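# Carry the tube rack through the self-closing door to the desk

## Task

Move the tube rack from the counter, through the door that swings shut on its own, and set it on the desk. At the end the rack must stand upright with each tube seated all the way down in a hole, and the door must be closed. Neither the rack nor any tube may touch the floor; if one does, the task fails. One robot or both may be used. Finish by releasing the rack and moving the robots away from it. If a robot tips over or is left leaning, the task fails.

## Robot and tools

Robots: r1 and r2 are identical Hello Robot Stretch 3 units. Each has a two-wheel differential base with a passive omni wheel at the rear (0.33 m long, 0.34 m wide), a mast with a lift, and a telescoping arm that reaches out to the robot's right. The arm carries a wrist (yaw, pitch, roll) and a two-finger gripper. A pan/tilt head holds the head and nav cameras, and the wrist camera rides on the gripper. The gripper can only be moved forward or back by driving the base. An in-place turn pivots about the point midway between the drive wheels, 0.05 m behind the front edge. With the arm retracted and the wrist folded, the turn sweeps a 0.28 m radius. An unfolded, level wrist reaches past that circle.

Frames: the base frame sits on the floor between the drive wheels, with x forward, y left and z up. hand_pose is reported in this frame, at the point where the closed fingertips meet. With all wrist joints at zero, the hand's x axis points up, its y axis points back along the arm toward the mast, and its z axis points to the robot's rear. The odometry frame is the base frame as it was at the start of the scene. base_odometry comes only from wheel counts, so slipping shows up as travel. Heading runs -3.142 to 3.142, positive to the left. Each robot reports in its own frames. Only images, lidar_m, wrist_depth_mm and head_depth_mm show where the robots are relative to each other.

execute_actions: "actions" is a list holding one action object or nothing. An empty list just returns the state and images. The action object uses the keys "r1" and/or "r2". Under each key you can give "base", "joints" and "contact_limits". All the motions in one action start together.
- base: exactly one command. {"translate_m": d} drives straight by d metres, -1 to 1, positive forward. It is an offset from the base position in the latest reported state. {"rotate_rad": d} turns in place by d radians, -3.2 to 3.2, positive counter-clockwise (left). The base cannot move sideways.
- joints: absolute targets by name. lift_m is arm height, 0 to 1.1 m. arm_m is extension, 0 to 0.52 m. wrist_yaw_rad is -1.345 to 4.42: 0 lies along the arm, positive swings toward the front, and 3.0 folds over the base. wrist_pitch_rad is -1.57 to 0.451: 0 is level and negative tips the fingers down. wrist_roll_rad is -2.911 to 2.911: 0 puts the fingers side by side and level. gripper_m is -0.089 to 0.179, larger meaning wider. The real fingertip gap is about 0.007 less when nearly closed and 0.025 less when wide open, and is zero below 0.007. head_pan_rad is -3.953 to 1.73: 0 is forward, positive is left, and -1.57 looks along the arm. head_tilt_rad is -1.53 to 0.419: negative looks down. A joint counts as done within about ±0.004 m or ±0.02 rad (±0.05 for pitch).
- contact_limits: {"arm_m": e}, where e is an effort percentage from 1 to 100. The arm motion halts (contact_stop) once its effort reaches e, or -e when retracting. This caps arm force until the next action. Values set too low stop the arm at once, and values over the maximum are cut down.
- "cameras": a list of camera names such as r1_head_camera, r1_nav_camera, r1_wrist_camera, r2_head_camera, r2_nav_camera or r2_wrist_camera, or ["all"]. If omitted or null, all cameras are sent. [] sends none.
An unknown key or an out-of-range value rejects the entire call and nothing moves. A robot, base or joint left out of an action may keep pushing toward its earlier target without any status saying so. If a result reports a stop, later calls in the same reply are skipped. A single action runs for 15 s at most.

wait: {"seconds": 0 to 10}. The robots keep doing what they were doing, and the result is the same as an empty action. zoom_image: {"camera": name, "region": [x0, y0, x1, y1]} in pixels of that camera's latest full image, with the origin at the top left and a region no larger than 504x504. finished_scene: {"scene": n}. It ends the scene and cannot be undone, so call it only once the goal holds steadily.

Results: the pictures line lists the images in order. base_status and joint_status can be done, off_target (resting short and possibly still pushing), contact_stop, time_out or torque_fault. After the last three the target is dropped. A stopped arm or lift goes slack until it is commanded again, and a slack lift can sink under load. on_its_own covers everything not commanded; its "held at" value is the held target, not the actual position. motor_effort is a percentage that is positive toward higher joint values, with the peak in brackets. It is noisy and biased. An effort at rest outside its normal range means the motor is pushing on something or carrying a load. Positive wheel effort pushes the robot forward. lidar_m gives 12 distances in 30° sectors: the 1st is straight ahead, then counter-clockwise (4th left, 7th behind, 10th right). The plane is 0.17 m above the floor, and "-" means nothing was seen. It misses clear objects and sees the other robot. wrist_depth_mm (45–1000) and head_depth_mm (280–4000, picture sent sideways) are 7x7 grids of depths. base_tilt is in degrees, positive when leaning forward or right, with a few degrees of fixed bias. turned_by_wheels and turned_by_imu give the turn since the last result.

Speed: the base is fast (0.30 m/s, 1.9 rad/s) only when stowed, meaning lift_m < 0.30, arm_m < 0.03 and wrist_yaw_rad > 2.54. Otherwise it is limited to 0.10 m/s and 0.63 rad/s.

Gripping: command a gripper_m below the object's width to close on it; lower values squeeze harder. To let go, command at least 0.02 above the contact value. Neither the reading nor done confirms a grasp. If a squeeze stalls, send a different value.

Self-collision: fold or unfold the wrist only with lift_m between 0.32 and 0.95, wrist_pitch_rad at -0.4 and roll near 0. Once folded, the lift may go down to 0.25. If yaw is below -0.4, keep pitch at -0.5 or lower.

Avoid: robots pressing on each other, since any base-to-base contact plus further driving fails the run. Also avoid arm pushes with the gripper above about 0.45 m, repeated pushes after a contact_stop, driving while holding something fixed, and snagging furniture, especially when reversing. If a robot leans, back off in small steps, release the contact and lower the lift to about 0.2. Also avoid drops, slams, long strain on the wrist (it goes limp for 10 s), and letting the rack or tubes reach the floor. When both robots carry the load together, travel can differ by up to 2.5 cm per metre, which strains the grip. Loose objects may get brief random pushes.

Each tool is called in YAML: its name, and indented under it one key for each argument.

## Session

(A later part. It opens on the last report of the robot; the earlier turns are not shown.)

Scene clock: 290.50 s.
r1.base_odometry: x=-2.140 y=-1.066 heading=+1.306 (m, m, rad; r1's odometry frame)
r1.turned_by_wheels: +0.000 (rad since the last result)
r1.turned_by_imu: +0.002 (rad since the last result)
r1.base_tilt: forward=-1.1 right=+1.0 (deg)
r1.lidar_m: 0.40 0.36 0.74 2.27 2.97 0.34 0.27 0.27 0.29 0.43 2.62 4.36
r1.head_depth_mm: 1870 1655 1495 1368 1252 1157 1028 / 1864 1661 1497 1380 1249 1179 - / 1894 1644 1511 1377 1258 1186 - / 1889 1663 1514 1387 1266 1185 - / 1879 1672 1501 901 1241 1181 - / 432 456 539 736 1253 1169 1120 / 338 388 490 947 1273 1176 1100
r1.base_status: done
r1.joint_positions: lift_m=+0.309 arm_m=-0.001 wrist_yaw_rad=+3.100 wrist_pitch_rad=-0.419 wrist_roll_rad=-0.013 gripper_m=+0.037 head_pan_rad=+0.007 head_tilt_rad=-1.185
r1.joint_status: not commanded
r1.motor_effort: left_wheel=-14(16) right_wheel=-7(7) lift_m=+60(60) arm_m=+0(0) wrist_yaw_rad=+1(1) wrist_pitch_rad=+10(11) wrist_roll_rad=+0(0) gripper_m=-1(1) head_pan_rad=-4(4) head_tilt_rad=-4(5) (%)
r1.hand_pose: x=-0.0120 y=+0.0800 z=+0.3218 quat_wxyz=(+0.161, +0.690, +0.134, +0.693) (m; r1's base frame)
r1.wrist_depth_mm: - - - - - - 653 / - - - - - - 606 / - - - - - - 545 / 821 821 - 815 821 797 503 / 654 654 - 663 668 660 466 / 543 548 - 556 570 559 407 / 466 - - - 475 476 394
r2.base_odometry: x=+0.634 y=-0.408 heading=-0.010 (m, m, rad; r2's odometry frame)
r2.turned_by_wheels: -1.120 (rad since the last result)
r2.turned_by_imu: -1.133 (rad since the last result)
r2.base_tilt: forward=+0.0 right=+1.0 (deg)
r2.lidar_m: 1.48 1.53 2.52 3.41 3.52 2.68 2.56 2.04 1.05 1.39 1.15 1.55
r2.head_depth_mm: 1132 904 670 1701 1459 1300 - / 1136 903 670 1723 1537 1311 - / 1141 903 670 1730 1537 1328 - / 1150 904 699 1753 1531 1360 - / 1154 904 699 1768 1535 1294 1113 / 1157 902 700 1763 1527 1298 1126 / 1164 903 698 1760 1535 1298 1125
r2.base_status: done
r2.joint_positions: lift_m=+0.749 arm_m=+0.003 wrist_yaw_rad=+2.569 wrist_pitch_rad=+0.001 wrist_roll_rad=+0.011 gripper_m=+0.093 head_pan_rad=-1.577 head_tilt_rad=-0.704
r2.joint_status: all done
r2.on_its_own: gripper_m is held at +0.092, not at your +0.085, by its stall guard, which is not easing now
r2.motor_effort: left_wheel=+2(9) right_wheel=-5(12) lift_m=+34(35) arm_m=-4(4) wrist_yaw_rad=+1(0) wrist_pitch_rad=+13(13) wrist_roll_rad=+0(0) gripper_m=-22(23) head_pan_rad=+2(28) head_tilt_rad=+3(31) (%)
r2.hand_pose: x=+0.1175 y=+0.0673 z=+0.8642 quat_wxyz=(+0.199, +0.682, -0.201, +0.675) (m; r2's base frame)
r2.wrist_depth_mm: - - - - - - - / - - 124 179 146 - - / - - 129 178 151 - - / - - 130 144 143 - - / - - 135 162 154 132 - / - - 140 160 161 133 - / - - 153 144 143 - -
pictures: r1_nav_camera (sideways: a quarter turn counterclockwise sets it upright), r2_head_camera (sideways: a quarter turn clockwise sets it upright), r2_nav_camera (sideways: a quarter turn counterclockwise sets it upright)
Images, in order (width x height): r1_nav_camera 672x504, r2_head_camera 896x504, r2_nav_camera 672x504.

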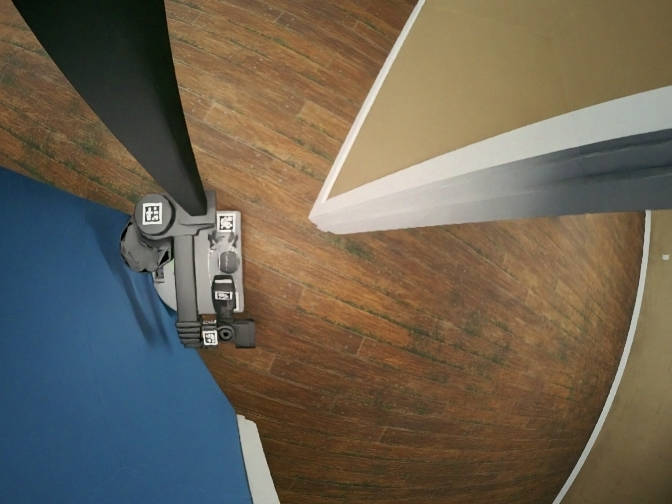

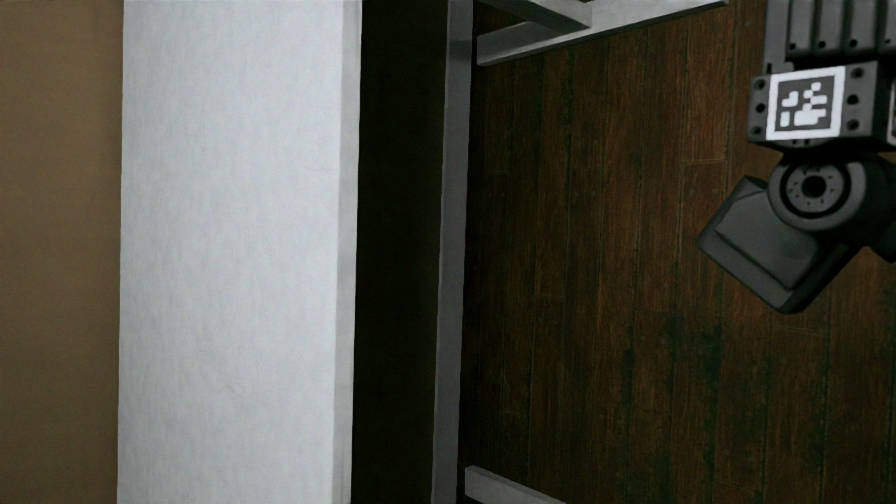

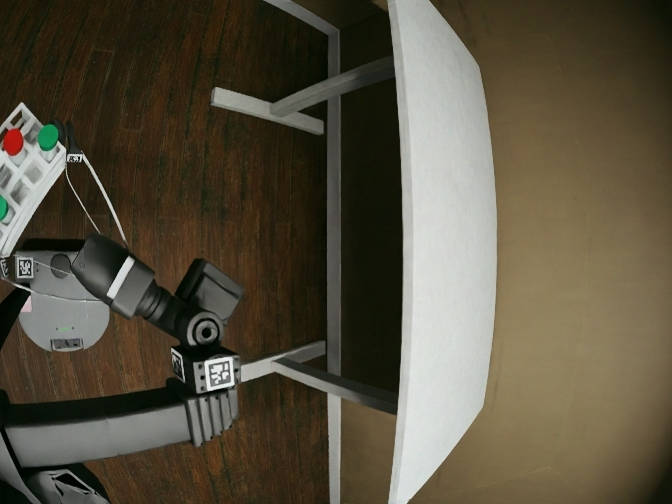

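execute_actions:
  actions:
    - {"r1":{"base":{"rotate_rad":-0.47}},"r2":{"joints":{"lift_m":0.94,"wrist_yaw_rad":0}}}
  cameras: ["r2_wrist_camera"]

execute_actions:
  actions:
    - {"r1":{"base":{"translate_m":0.45}},"r2":{"joints":{"arm_m":0.36}}}
  cameras: ["r2_wrist_camera","r2_head_camera"]

Scene clock: 301.37 s.
r1.base_odometry: x=-2.140 y=-1.066 heading=+0.836 (m, m, rad; r1's odometry frame)
r1.turned_by_wheels: -0.470 (rad since the last result)
r1.turned_by_imu: -0.469 (rad since the last result)
r1.base_tilt: forward=-1.1 right=+1.0 (deg)
r1.lidar_m: 4.36 0.37 0.35 0.90 2.30 4.03 0.29 0.25 0.25 0.28 0.46 2.77
r1.head_depth_mm: 1865 1655 1494 1359 1260 1124 740 / 1856 1647 1504 1369 1256 1182 - / 1871 1659 1508 1363 1260 1182 - / 1871 1667 1511 1377 1261 1196 - / 1878 1688 1508 1382 1265 1183 - / 1888 1682 1511 1374 1209 1172 1127 / 1894 1694 1514 1367 853 1176 1106
r1.base_status: done
r1.joint_positions: lift_m=+0.309 arm_m=-0.001 wrist_yaw_rad=+3.100 wrist_pitch_rad=-0.419 wrist_roll_rad=-0.013 gripper_m=+0.037 head_pan_rad=+0.007 head_tilt_rad=-1.185
r1.joint_status: not commanded
r1.motor_effort: left_wheel=-8(9) right_wheel=-10(18) lift_m=+60(60) arm_m=+0(0) wrist_yaw_rad=-1(2) wrist_pitch_rad=+10(10) wrist_roll_rad=-1(1) gripper_m=-1(1) head_pan_rad=-4(4) head_tilt_rad=-4(5) (%)
r1.hand_pose: x=-0.0120 y=+0.0800 z=+0.3218 quat_wxyz=(+0.161, +0.690, +0.134, +0.693) (m; r1's base frame)
r1.wrist_depth_mm: - - - - 725 391 300 / - - - - 730 374 326 / - - - - 746 378 362 / 816 818 - 835 698 411 440 / 657 649 - 666 640 456 643 / 549 549 - 551 555 517 557 / 467 - - - 475 476 472
r2.base_odometry: x=+0.634 y=-0.408 heading=-0.010 (m, m, rad; r2's odometry frame)
r2.turned_by_wheels: +0.000 (rad since the last result)
r2.turned_by_imu: +0.000 (rad since the last result)
r2.base_tilt: forward=+0.0 right=+1.0 (deg)
r2.lidar_m: 1.48 1.52 2.53 3.39 3.49 2.67 2.55 2.03 1.05 1.39 1.15 1.55
r2.head_depth_mm: 1131 904 642 1711 - - - / 1137 906 396 1715 - - 1102 / 1144 903 393 - - - 1107 / 1150 904 393 1746 1538 1295 1128 / 1151 901 698 1762 1533 1299 1123 / 1157 903 700 1754 1533 1297 1121 / 1165 902 699 1763 1531 1301 1125
r2.base_status: not commanded
r2.joint_positions: lift_m=+0.939 arm_m=+0.003 wrist_yaw_rad=+0.002 wrist_pitch_rad=+0.001 wrist_roll_rad=+0.011 gripper_m=+0.093 head_pan_rad=-1.577 head_tilt_rad=-0.704
r2.joint_status: all done
r2.on_its_own: gripper_m is held at +0.092, not at your +0.085, by its stall guard, which is not easing now
r2.motor_effort: left_wheel=+2(3) right_wheel=-4(5) lift_m=+34(36) arm_m=-5(4) wrist_yaw_rad=-1(5) wrist_pitch_rad=+13(13) wrist_roll_rad=+0(0) gripper_m=-22(23) head_pan_rad=+2(2) head_tilt_rad=+2(3) (%)
r2.hand_pose: x=-0.0210 y=-0.4043 z=+1.0542 quat_wxyz=(+0.704, +0.001, -0.711, +0.001) (m; r2's base frame)
r2.wrist_depth_mm: - - - - - - - / - - 124 - 147 - - / - - 133 179 150 - - / 864 872 131 144 142 697 - / 463 504 135 162 155 132 440 / 367 - 140 161 161 132 - / 737 - 151 144 144 769 -
pictures: r2_wrist_camera
Images, in order (width x height): r2_wrist_camera 644x364.

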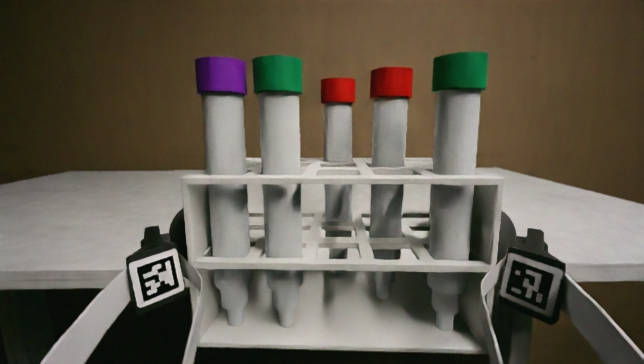

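Scene clock: 307.20 s.
r1.base_odometry: x=-1.839 y=-0.732 heading=+0.836 (m, m, rad; r1's odometry frame)
r1.turned_by_wheels: +0.000 (rad since the last result)
r1.turned_by_imu: +0.002 (rad since the last result)
r1.base_tilt: forward=-1.1 right=+1.0 (deg)
r1.lidar_m: 3.91 1.92 1.96 0.34 0.29 0.30 0.27 0.28 0.34 0.60 2.02 2.76
r1.head_depth_mm: 1841 1658 1497 1365 1264 1163 1074 / 1863 1657 1506 1368 1263 1193 - / 1872 1684 1504 1363 1256 1184 - / 1888 1678 1525 1374 1263 1187 - / 1885 1661 1516 1374 1273 1182 - / 1891 1681 1503 1379 1263 1169 1124 / 1893 1689 1521 1382 1264 1172 960
r1.base_status: translate_m off_target (by the wheels' count: +0.4501 of +0.4500)
r1.joint_positions: lift_m=+0.309 arm_m=-0.001 wrist_yaw_rad=+3.100 wrist_pitch_rad=-0.419 wrist_roll_rad=-0.013 gripper_m=+0.037 head_pan_rad=+0.007 head_tilt_rad=-1.186
r1.joint_status: not commanded
r1.motor_effort: left_wheel=-16(18) right_wheel=-15(16) lift_m=+60(60) arm_m=+0(0) wrist_yaw_rad=-1(0) wrist_pitch_rad=+10(10) wrist_roll_rad=+0(0) gripper_m=+0(1) head_pan_rad=-5(4) head_tilt_rad=-4(5) (%)
r1.hand_pose: x=-0.0120 y=+0.0800 z=+0.3218 quat_wxyz=(+0.161, +0.690, +0.134, +0.693) (m; r1's base frame)
r1.wrist_depth_mm: - 270 664 - - - - / - 297 767 - - - - / - 328 702 - - - - / 816 368 - 826 829 819 833 / 607 438 - 664 668 670 667 / 402 530 - 553 575 551 554 / 384 - - - 470 476 475
r2.base_odometry: x=+0.634 y=-0.408 heading=-0.010 (m, m, rad; r2's odometry frame)
r2.turned_by_wheels: +0.000 (rad since the last result)
r2.turned_by_imu: +0.000 (rad since the last result)
r2.base_tilt: forward=+0.1 right=+1.0 (deg)
r2.lidar_m: 1.48 1.52 1.96 3.40 3.50 2.67 2.55 2.03 1.05 1.39 1.15 1.55
r2.head_depth_mm: 1133 - 642 1712 1461 1296 1125 / 1117 - 634 1722 1537 1297 1124 / 1107 - 641 1737 1536 1298 1125 / 1142 851 700 1747 1535 1297 1120 / 1150 902 699 1767 1534 1297 1124 / 1153 901 699 1762 1530 1297 1121 / 1168 902 698 1758 1523 1296 1124
r2.base_status: not commanded
r2.joint_positions: lift_m=+0.939 arm_m=+0.360 wrist_yaw_rad=+0.000 wrist_pitch_rad=+0.001 wrist_roll_rad=+0.011 gripper_m=+0.093 head_pan_rad=-1.577 head_tilt_rad=-0.704
r2.joint_status: all done
r2.on_its_own: gripper_m is held at +0.092, not at your +0.085, by its stall guard, which is not easing now
r2.motor_effort: left_wheel=+2(2) right_wheel=-4(4) lift_m=+35(35) arm_m=+3(5) wrist_yaw_rad=-1(3) wrist_pitch_rad=+13(13) wrist_roll_rad=+0(0) gripper_m=-22(22) head_pan_rad=+1(2) head_tilt_rad=+3(3) (%)
r2.hand_pose: x=-0.0213 y=-0.7609 z=+1.0542 quat_wxyz=(+0.704, +0.000, -0.711, +0.000) (m; r2's base frame)
r2.wrist_depth_mm: 709 700 690 718 706 698 706 / 710 754 124 179 146 724 715 / 742 742 133 178 151 728 740 / 772 750 132 144 142 678 753 / 454 495 135 162 155 132 434 / 309 - 139 160 161 132 311 / 249 235 151 144 143 222 232
pictures: r2_head_camera (sideways: a quarter turn clockwise sets it upright), r2_wrist_camera
Images, in order (width x height): r2_head_camera 896x504, r2_wrist_camera 644x364.

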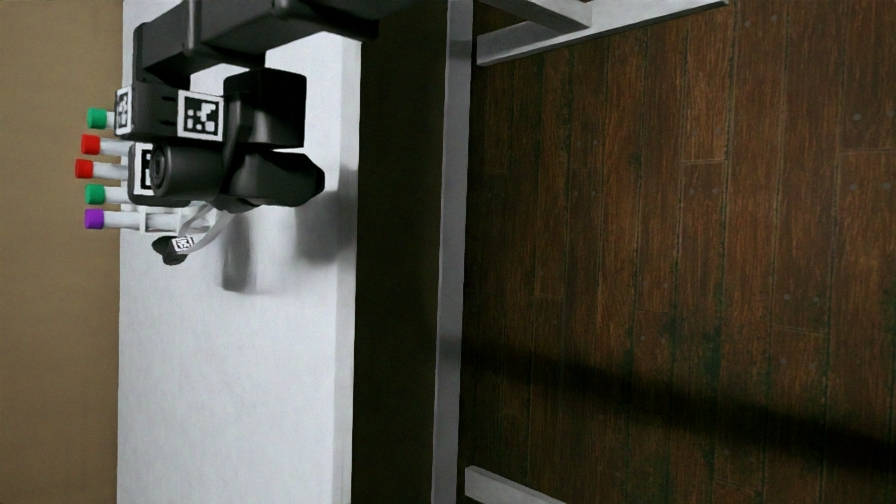

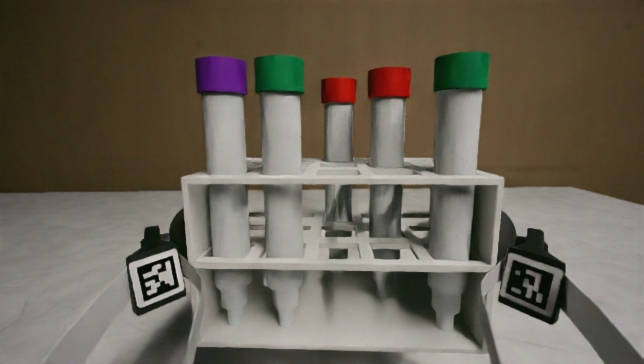

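execute_actions:
  actions:
    - {"r1":{"base":{"translate_m":0.11}},"r2":{"joints":{"lift_m":0.877}}}
  cameras: ["r2_wrist_camera"]

Scene clock: 313.10 s.
r1.base_odometry: x=-1.765 y=-0.650 heading=+0.836 (m, m, rad; r1's odometry frame)
r1.turned_by_wheels: +0.000 (rad since the last result)
r1.turned_by_imu: +0.001 (rad since the last result)
r1.base_tilt: forward=-1.1 right=+1.0 (deg)
r1.lidar_m: 3.81 1.84 1.88 0.81 0.35 0.32 0.30 0.31 0.42 0.83 2.02 2.76
r1.head_depth_mm: 1857 1667 1489 1365 1263 1160 1078 / 1871 1669 1513 1373 1255 1186 - / 1861 1662 1503 1375 1252 1189 - / 1854 1670 1498 1365 1268 1190 - / 1893 1665 1515 1365 1262 1188 - / 1884 1683 1514 1378 1264 1173 1117 / 1900 1672 1542 1376 1276 1179 1091
r1.base_status: done
r1.joint_positions: lift_m=+0.309 arm_m=-0.001 wrist_yaw_rad=+3.100 wrist_pitch_rad=-0.419 wrist_roll_rad=-0.013 gripper_m=+0.037 head_pan_rad=+0.007 head_tilt_rad=-1.186
r1.joint_status: not commanded
r1.motor_effort: left_wheel=+0(12) right_wheel=-3(11) lift_m=+60(60) arm_m=+0(0) wrist_yaw_rad=+0(0) wrist_pitch_rad=+10(10) wrist_roll_rad=-1(0) gripper_m=-1(0) head_pan_rad=-4(4) head_tilt_rad=-4(4) (%)
r1.hand_pose: x=-0.0120 y=+0.0800 z=+0.3218 quat_wxyz=(+0.161, +0.690, +0.134, +0.693) (m; r1's base frame)
r1.wrist_depth_mm: 279 319 - - - - - / 299 338 - - - - - / 324 353 - - - - - / 349 381 - 817 820 834 833 / 375 412 - 661 667 663 664 / 393 465 - 555 570 553 557 / 384 - - - 478 477 473
r2.base_odometry: x=+0.634 y=-0.408 heading=-0.010 (m, m, rad; r2's odometry frame)
r2.turned_by_wheels: +0.000 (rad since the last result)
r2.turned_by_imu: +0.000 (rad since the last result)
r2.base_tilt: forward=+0.0 right=+0.9 (deg)
r2.lidar_m: 1.48 1.53 1.85 3.40 3.51 2.68 2.55 2.03 1.05 1.39 1.16 1.55
r2.head_depth_mm: 1130 910 - - 1495 1283 1127 / 1137 964 - 1720 1529 1296 1121 / 1140 691 - 1723 1533 1296 1124 / 1146 906 670 1754 1533 1292 1123 / 1152 903 701 1764 1538 1299 1121 / 1157 904 700 1763 1534 1297 1122 / 1169 903 699 1757 1526 1296 1123
r2.base_status: not commanded
r2.joint_positions: lift_m=+0.879 arm_m=+0.360 wrist_yaw_rad=+0.000 wrist_pitch_rad=+0.028 wrist_roll_rad=+0.012 gripper_m=+0.093 head_pan_rad=-1.577 head_tilt_rad=-0.704
r2.joint_status: lift_m contact_stop (moved -0.061 of -0.062)
r2.on_its_own: gripper_m is held at +0.092, not at your +0.085, by its stall guard, which is not easing now; lift_m is slack since a contact_stop, until your next command for it
r2.motor_effort: left_wheel=+1(2) right_wheel=-2(4) lift_m=+23(30) arm_m=+3(3) wrist_yaw_rad=-1(0) wrist_pitch_rad=+1(13) wrist_roll_rad=-1(1) gripper_m=-23(23) head_pan_rad=+2(2) head_tilt_rad=+3(3) (%)
r2.hand_pose: x=-0.0214 y=-0.7614 z=+1.0006 quat_wxyz=(+0.703, -0.010, -0.711, +0.010) (m; r2's base frame)
r2.wrist_depth_mm: 713 717 711 707 708 711 722 / 728 721 123 178 147 749 741 / 741 738 128 177 151 736 774 / 657 670 130 144 142 520 621 / 326 363 135 163 155 132 314 / 219 - 139 161 160 132 217 / 170 161 146 144 143 151 159
pictures: r2_wrist_camera
Images, in order (width x height): r2_wrist_camera 644x364.

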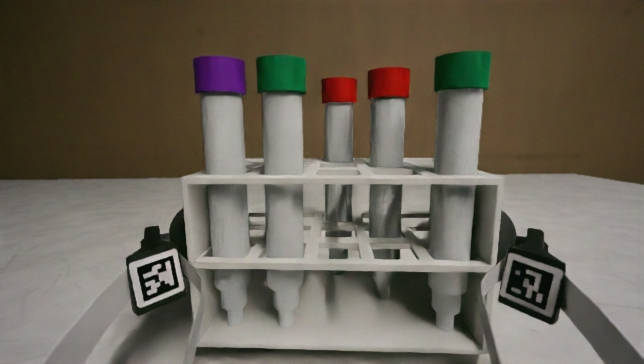

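execute_actions:
  actions:
    - {"r2":{"joints":{"gripper_m":0.179,"lift_m":0.881}}}
  cameras: ["r2_wrist_camera"]

execute_actions:
  actions:
    - {"r1":{"base":{"translate_m":0.3},"joints":{"head_pan_rad":-3.1,"head_tilt_rad":-0.6}},"r2":{"joints":{"arm_m":0.0,"lift_m":0.89}}}
  cameras: ["r2_wrist_camera","r2_head_camera","r1_nav_camera"]

Scene clock: 321.93 s.
r1.base_odometry: x=-1.765 y=-0.650 heading=+0.836 (m, m, rad; r1's odometry frame)
r1.turned_by_wheels: +0.000 (rad since the last result)
r1.turned_by_imu: +0.001 (rad since the last result)
r1.base_tilt: forward=-1.1 right=+1.0 (deg)
r1.lidar_m: 3.81 1.84 1.88 0.81 0.35 0.30 0.29 0.30 0.42 0.83 2.02 2.77
r1.head_depth_mm: 1862 1644 1506 1373 1258 1156 1078 / 1862 1655 1512 1370 1259 1178 - / 1871 1686 1517 1372 1249 1185 - / 1861 1663 1508 1383 1266 1187 - / 1887 1678 1516 1382 1268 1183 - / 1899 1682 1507 1369 1271 1169 1122 / 1873 1678 1519 1382 1270 1167 1099
r1.base_status: not commanded
r1.joint_positions: lift_m=+0.309 arm_m=-0.001 wrist_yaw_rad=+3.100 wrist_pitch_rad=-0.419 wrist_roll_rad=-0.013 gripper_m=+0.037 head_pan_rad=+0.007 head_tilt_rad=-1.186
r1.joint_status: not commanded
r1.motor_effort: left_wheel=+0(0) right_wheel=-3(3) lift_m=+61(60) arm_m=+0(0) wrist_yaw_rad=-2(1) wrist_pitch_rad=+10(10) wrist_roll_rad=-1(1) gripper_m=+0(0) head_pan_rad=-4(4) head_tilt_rad=-4(4) (%)
r1.hand_pose: x=-0.0120 y=+0.0800 z=+0.3218 quat_wxyz=(+0.161, +0.690, +0.134, +0.693) (m; r1's base frame)
r1.wrist_depth_mm: 279 318 - - - - - / 299 339 - - - - - / 322 350 - - - - - / 347 378 - 837 831 824 833 / 366 413 - 663 663 659 670 / 366 456 - 552 572 555 561 / 364 - - - 468 480 475
r2.base_odometry: x=+0.634 y=-0.408 heading=-0.010 (m, m, rad; r2's odometry frame)
r2.turned_by_wheels: +0.000 (rad since the last result)
r2.turned_by_imu: +0.000 (rad since the last result)
r2.base_tilt: forward=+0.0 right=+1.0 (deg)
r2.lidar_m: 1.48 1.52 1.85 3.40 3.50 2.68 2.55 2.03 1.05 1.39 1.15 1.55
r2.head_depth_mm: 1131 933 - - 1512 1287 1127 / 1136 960 - 1720 1537 1295 1123 / 1140 704 - 1736 1534 1298 1124 / 1143 904 669 1757 1531 1303 1125 / 1153 903 699 1760 1532 1301 1125 / 1157 902 698 1763 1532 1298 1126 / 1160 899 699 1760 1527 1291 1124
r2.base_status: not commanded
r2.joint_positions: lift_m=+0.881 arm_m=+0.360 wrist_yaw_rad=+0.000 wrist_pitch_rad=+0.020 wrist_roll_rad=+0.012 gripper_m=+0.179 head_pan_rad=-1.577 head_tilt_rad=-0.704
r2.joint_status: all done
r2.motor_effort: left_wheel=+2(2) right_wheel=-3(3) lift_m=+31(32) arm_m=+3(3) wrist_yaw_rad=-1(0) wrist_pitch_rad=+5(6) wrist_roll_rad=-1(1) gripper_m=+0(96) head_pan_rad=+1(2) head_tilt_rad=+3(2) (%)
r2.hand_pose: x=-0.0214 y=-0.7613 z=+1.0003 quat_wxyz=(+0.703, -0.007, -0.711, +0.007) (m; r2's base frame)
r2.wrist_depth_mm: 715 712 708 725 728 703 710 / 735 738 719 734 730 730 720 / 740 744 124 173 146 757 735 / 631 628 126 172 148 496 584 / 316 347 128 177 154 124 303 / 220 198 131 139 138 130 - / 152 158 141 146 146 145 149
pictures: r2_wrist_camera
Images, in order (width x height): r2_wrist_camera 644x364.

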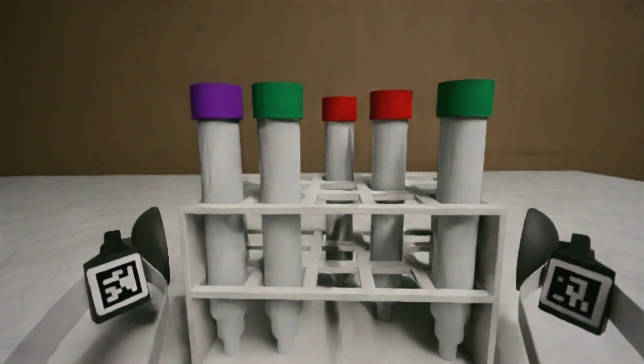

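Scene clock: 326.10 s.
r1.base_odometry: x=-1.564 y=-0.428 heading=+0.836 (m, m, rad; r1's odometry frame)
r1.turned_by_wheels: +0.000 (rad since the last result)
r1.turned_by_imu: +0.002 (rad since the last result)
r1.base_tilt: forward=-1.2 right=+1.1 (deg)
r1.lidar_m: 3.51 3.64 1.64 1.96 0.72 0.57 0.59 0.61 0.78 1.95 2.02 2.77
r1.head_depth_mm: 464 511 572 650 744 842 966 / 463 516 576 650 752 892 1097 / 466 517 577 655 756 899 1106 / 470 519 581 657 761 906 1118 / 470 520 584 664 765 909 1122 / 472 523 585 665 772 916 1130 / 473 524 586 667 774 920 1134
r1.base_status: done
r1.joint_positions: lift_m=+0.309 arm_m=-0.001 wrist_yaw_rad=+3.100 wrist_pitch_rad=-0.419 wrist_roll_rad=-0.013 gripper_m=+0.037 head_pan_rad=-3.093 head_tilt_rad=-0.606
r1.joint_status: all done
r1.motor_effort: left_wheel=+0(5) right_wheel=-3(3) lift_m=+61(60) arm_m=+0(0) wrist_yaw_rad=-1(0) wrist_pitch_rad=+10(10) wrist_roll_rad=+0(1) gripper_m=-1(0) head_pan_rad=-4(56) head_tilt_rad=+2(21) (%)
r1.hand_pose: x=-0.0120 y=+0.0800 z=+0.3218 quat_wxyz=(+0.161, +0.690, +0.134, +0.693) (m; r1's base frame)
r1.wrist_depth_mm: 656 887 - - - - - / 659 945 - - - - - / 651 927 - - - - - / 650 817 - 827 842 827 827 / 615 660 - 664 674 663 674 / 543 550 - 553 571 551 558 / 468 - - - 476 472 474
r2.base_odometry: x=+0.634 y=-0.408 heading=-0.010 (m, m, rad; r2's odometry frame)
r2.turned_by_wheels: +0.000 (rad since the last result)
r2.turned_by_imu: +0.000 (rad since the last result)
r2.base_tilt: forward=+0.0 right=+1.0 (deg)
r2.lidar_m: 1.48 1.53 1.64 3.40 3.50 2.67 2.55 2.03 1.05 1.38 1.15 1.55
r2.head_depth_mm: 1130 904 669 1719 1533 - - / 1134 855 671 1719 1572 - - / 1143 704 670 1729 - - 1085 / 1145 854 668 1745 1537 1297 1120 / 1155 903 700 1762 1526 1300 1122 / 1159 902 699 1761 1532 1297 1122 / 1167 900 699 1765 1529 1298 1121
r2.base_status: not commanded
r2.joint_positions: lift_m=+0.889 arm_m=+0.003 wrist_yaw_rad=+0.000 wrist_pitch_rad=+0.012 wrist_roll_rad=+0.012 gripper_m=+0.179 head_pan_rad=-1.577 head_tilt_rad=-0.704
r2.joint_status: all done
joint sent to its limit — the command would take r2.arm_m past its lower limit, so that joint was sent only as far as its limit.
r2.motor_effort: left_wheel=+2(2) right_wheel=-3(3) lift_m=+34(35) arm_m=-4(6) wrist_yaw_rad=-1(0) wrist_pitch_rad=+8(8) wrist_roll_rad=-1(1) gripper_m=+1(1) head_pan_rad=+1(3) head_tilt_rad=+2(3) (%)
r2.hand_pose: x=-0.0214 y=-0.4046 z=+1.0073 quat_wxyz=(+0.703, -0.004, -0.711, +0.004) (m; r2's base frame)
r2.wrist_depth_mm: - - - - - - - / - - - - - - - / - - - - - - - / 634 662 632 492 623 613 594 / 371 368 370 363 364 357 357 / - - - - - - - / - - - - - - -
pictures: r1_nav_camera (sideways: a quarter turn counterclockwise sets it upright), r2_head_camera (sideways: a quarter turn clockwise sets it upright), r2_wrist_camera
Images, in order (width x height): r1_nav_camera 672x504, r2_head_camera 896x504, r2_wrist_camera 644x364.

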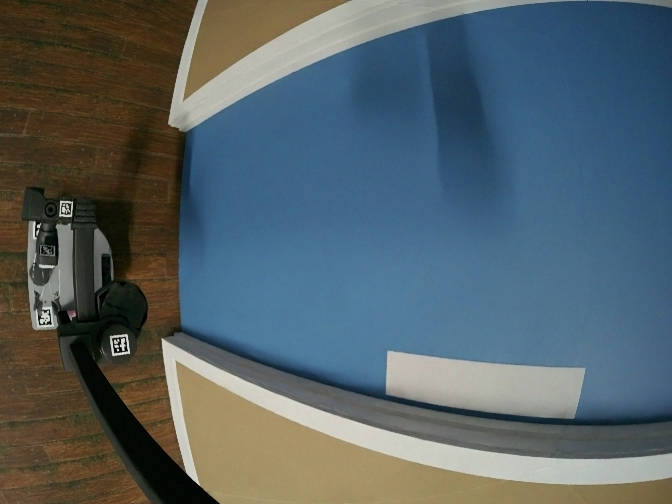

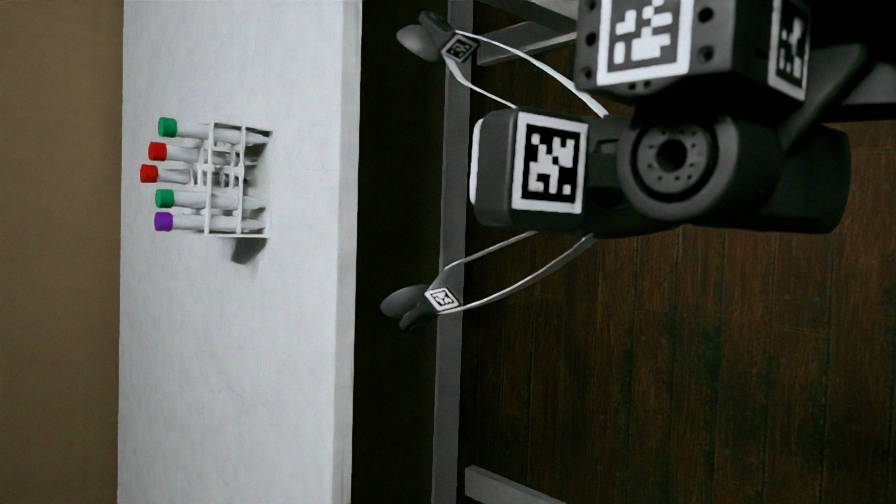

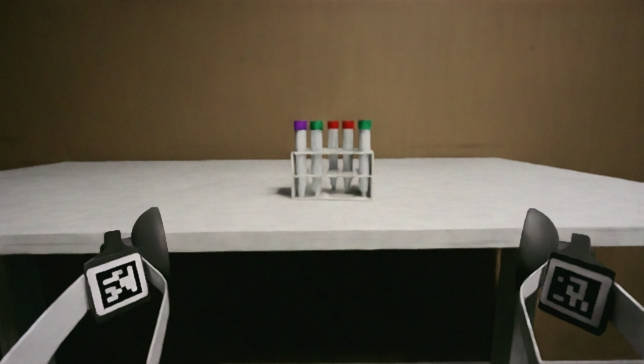

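finished_scene:
  scene: 1

The scene is finished: the task was done.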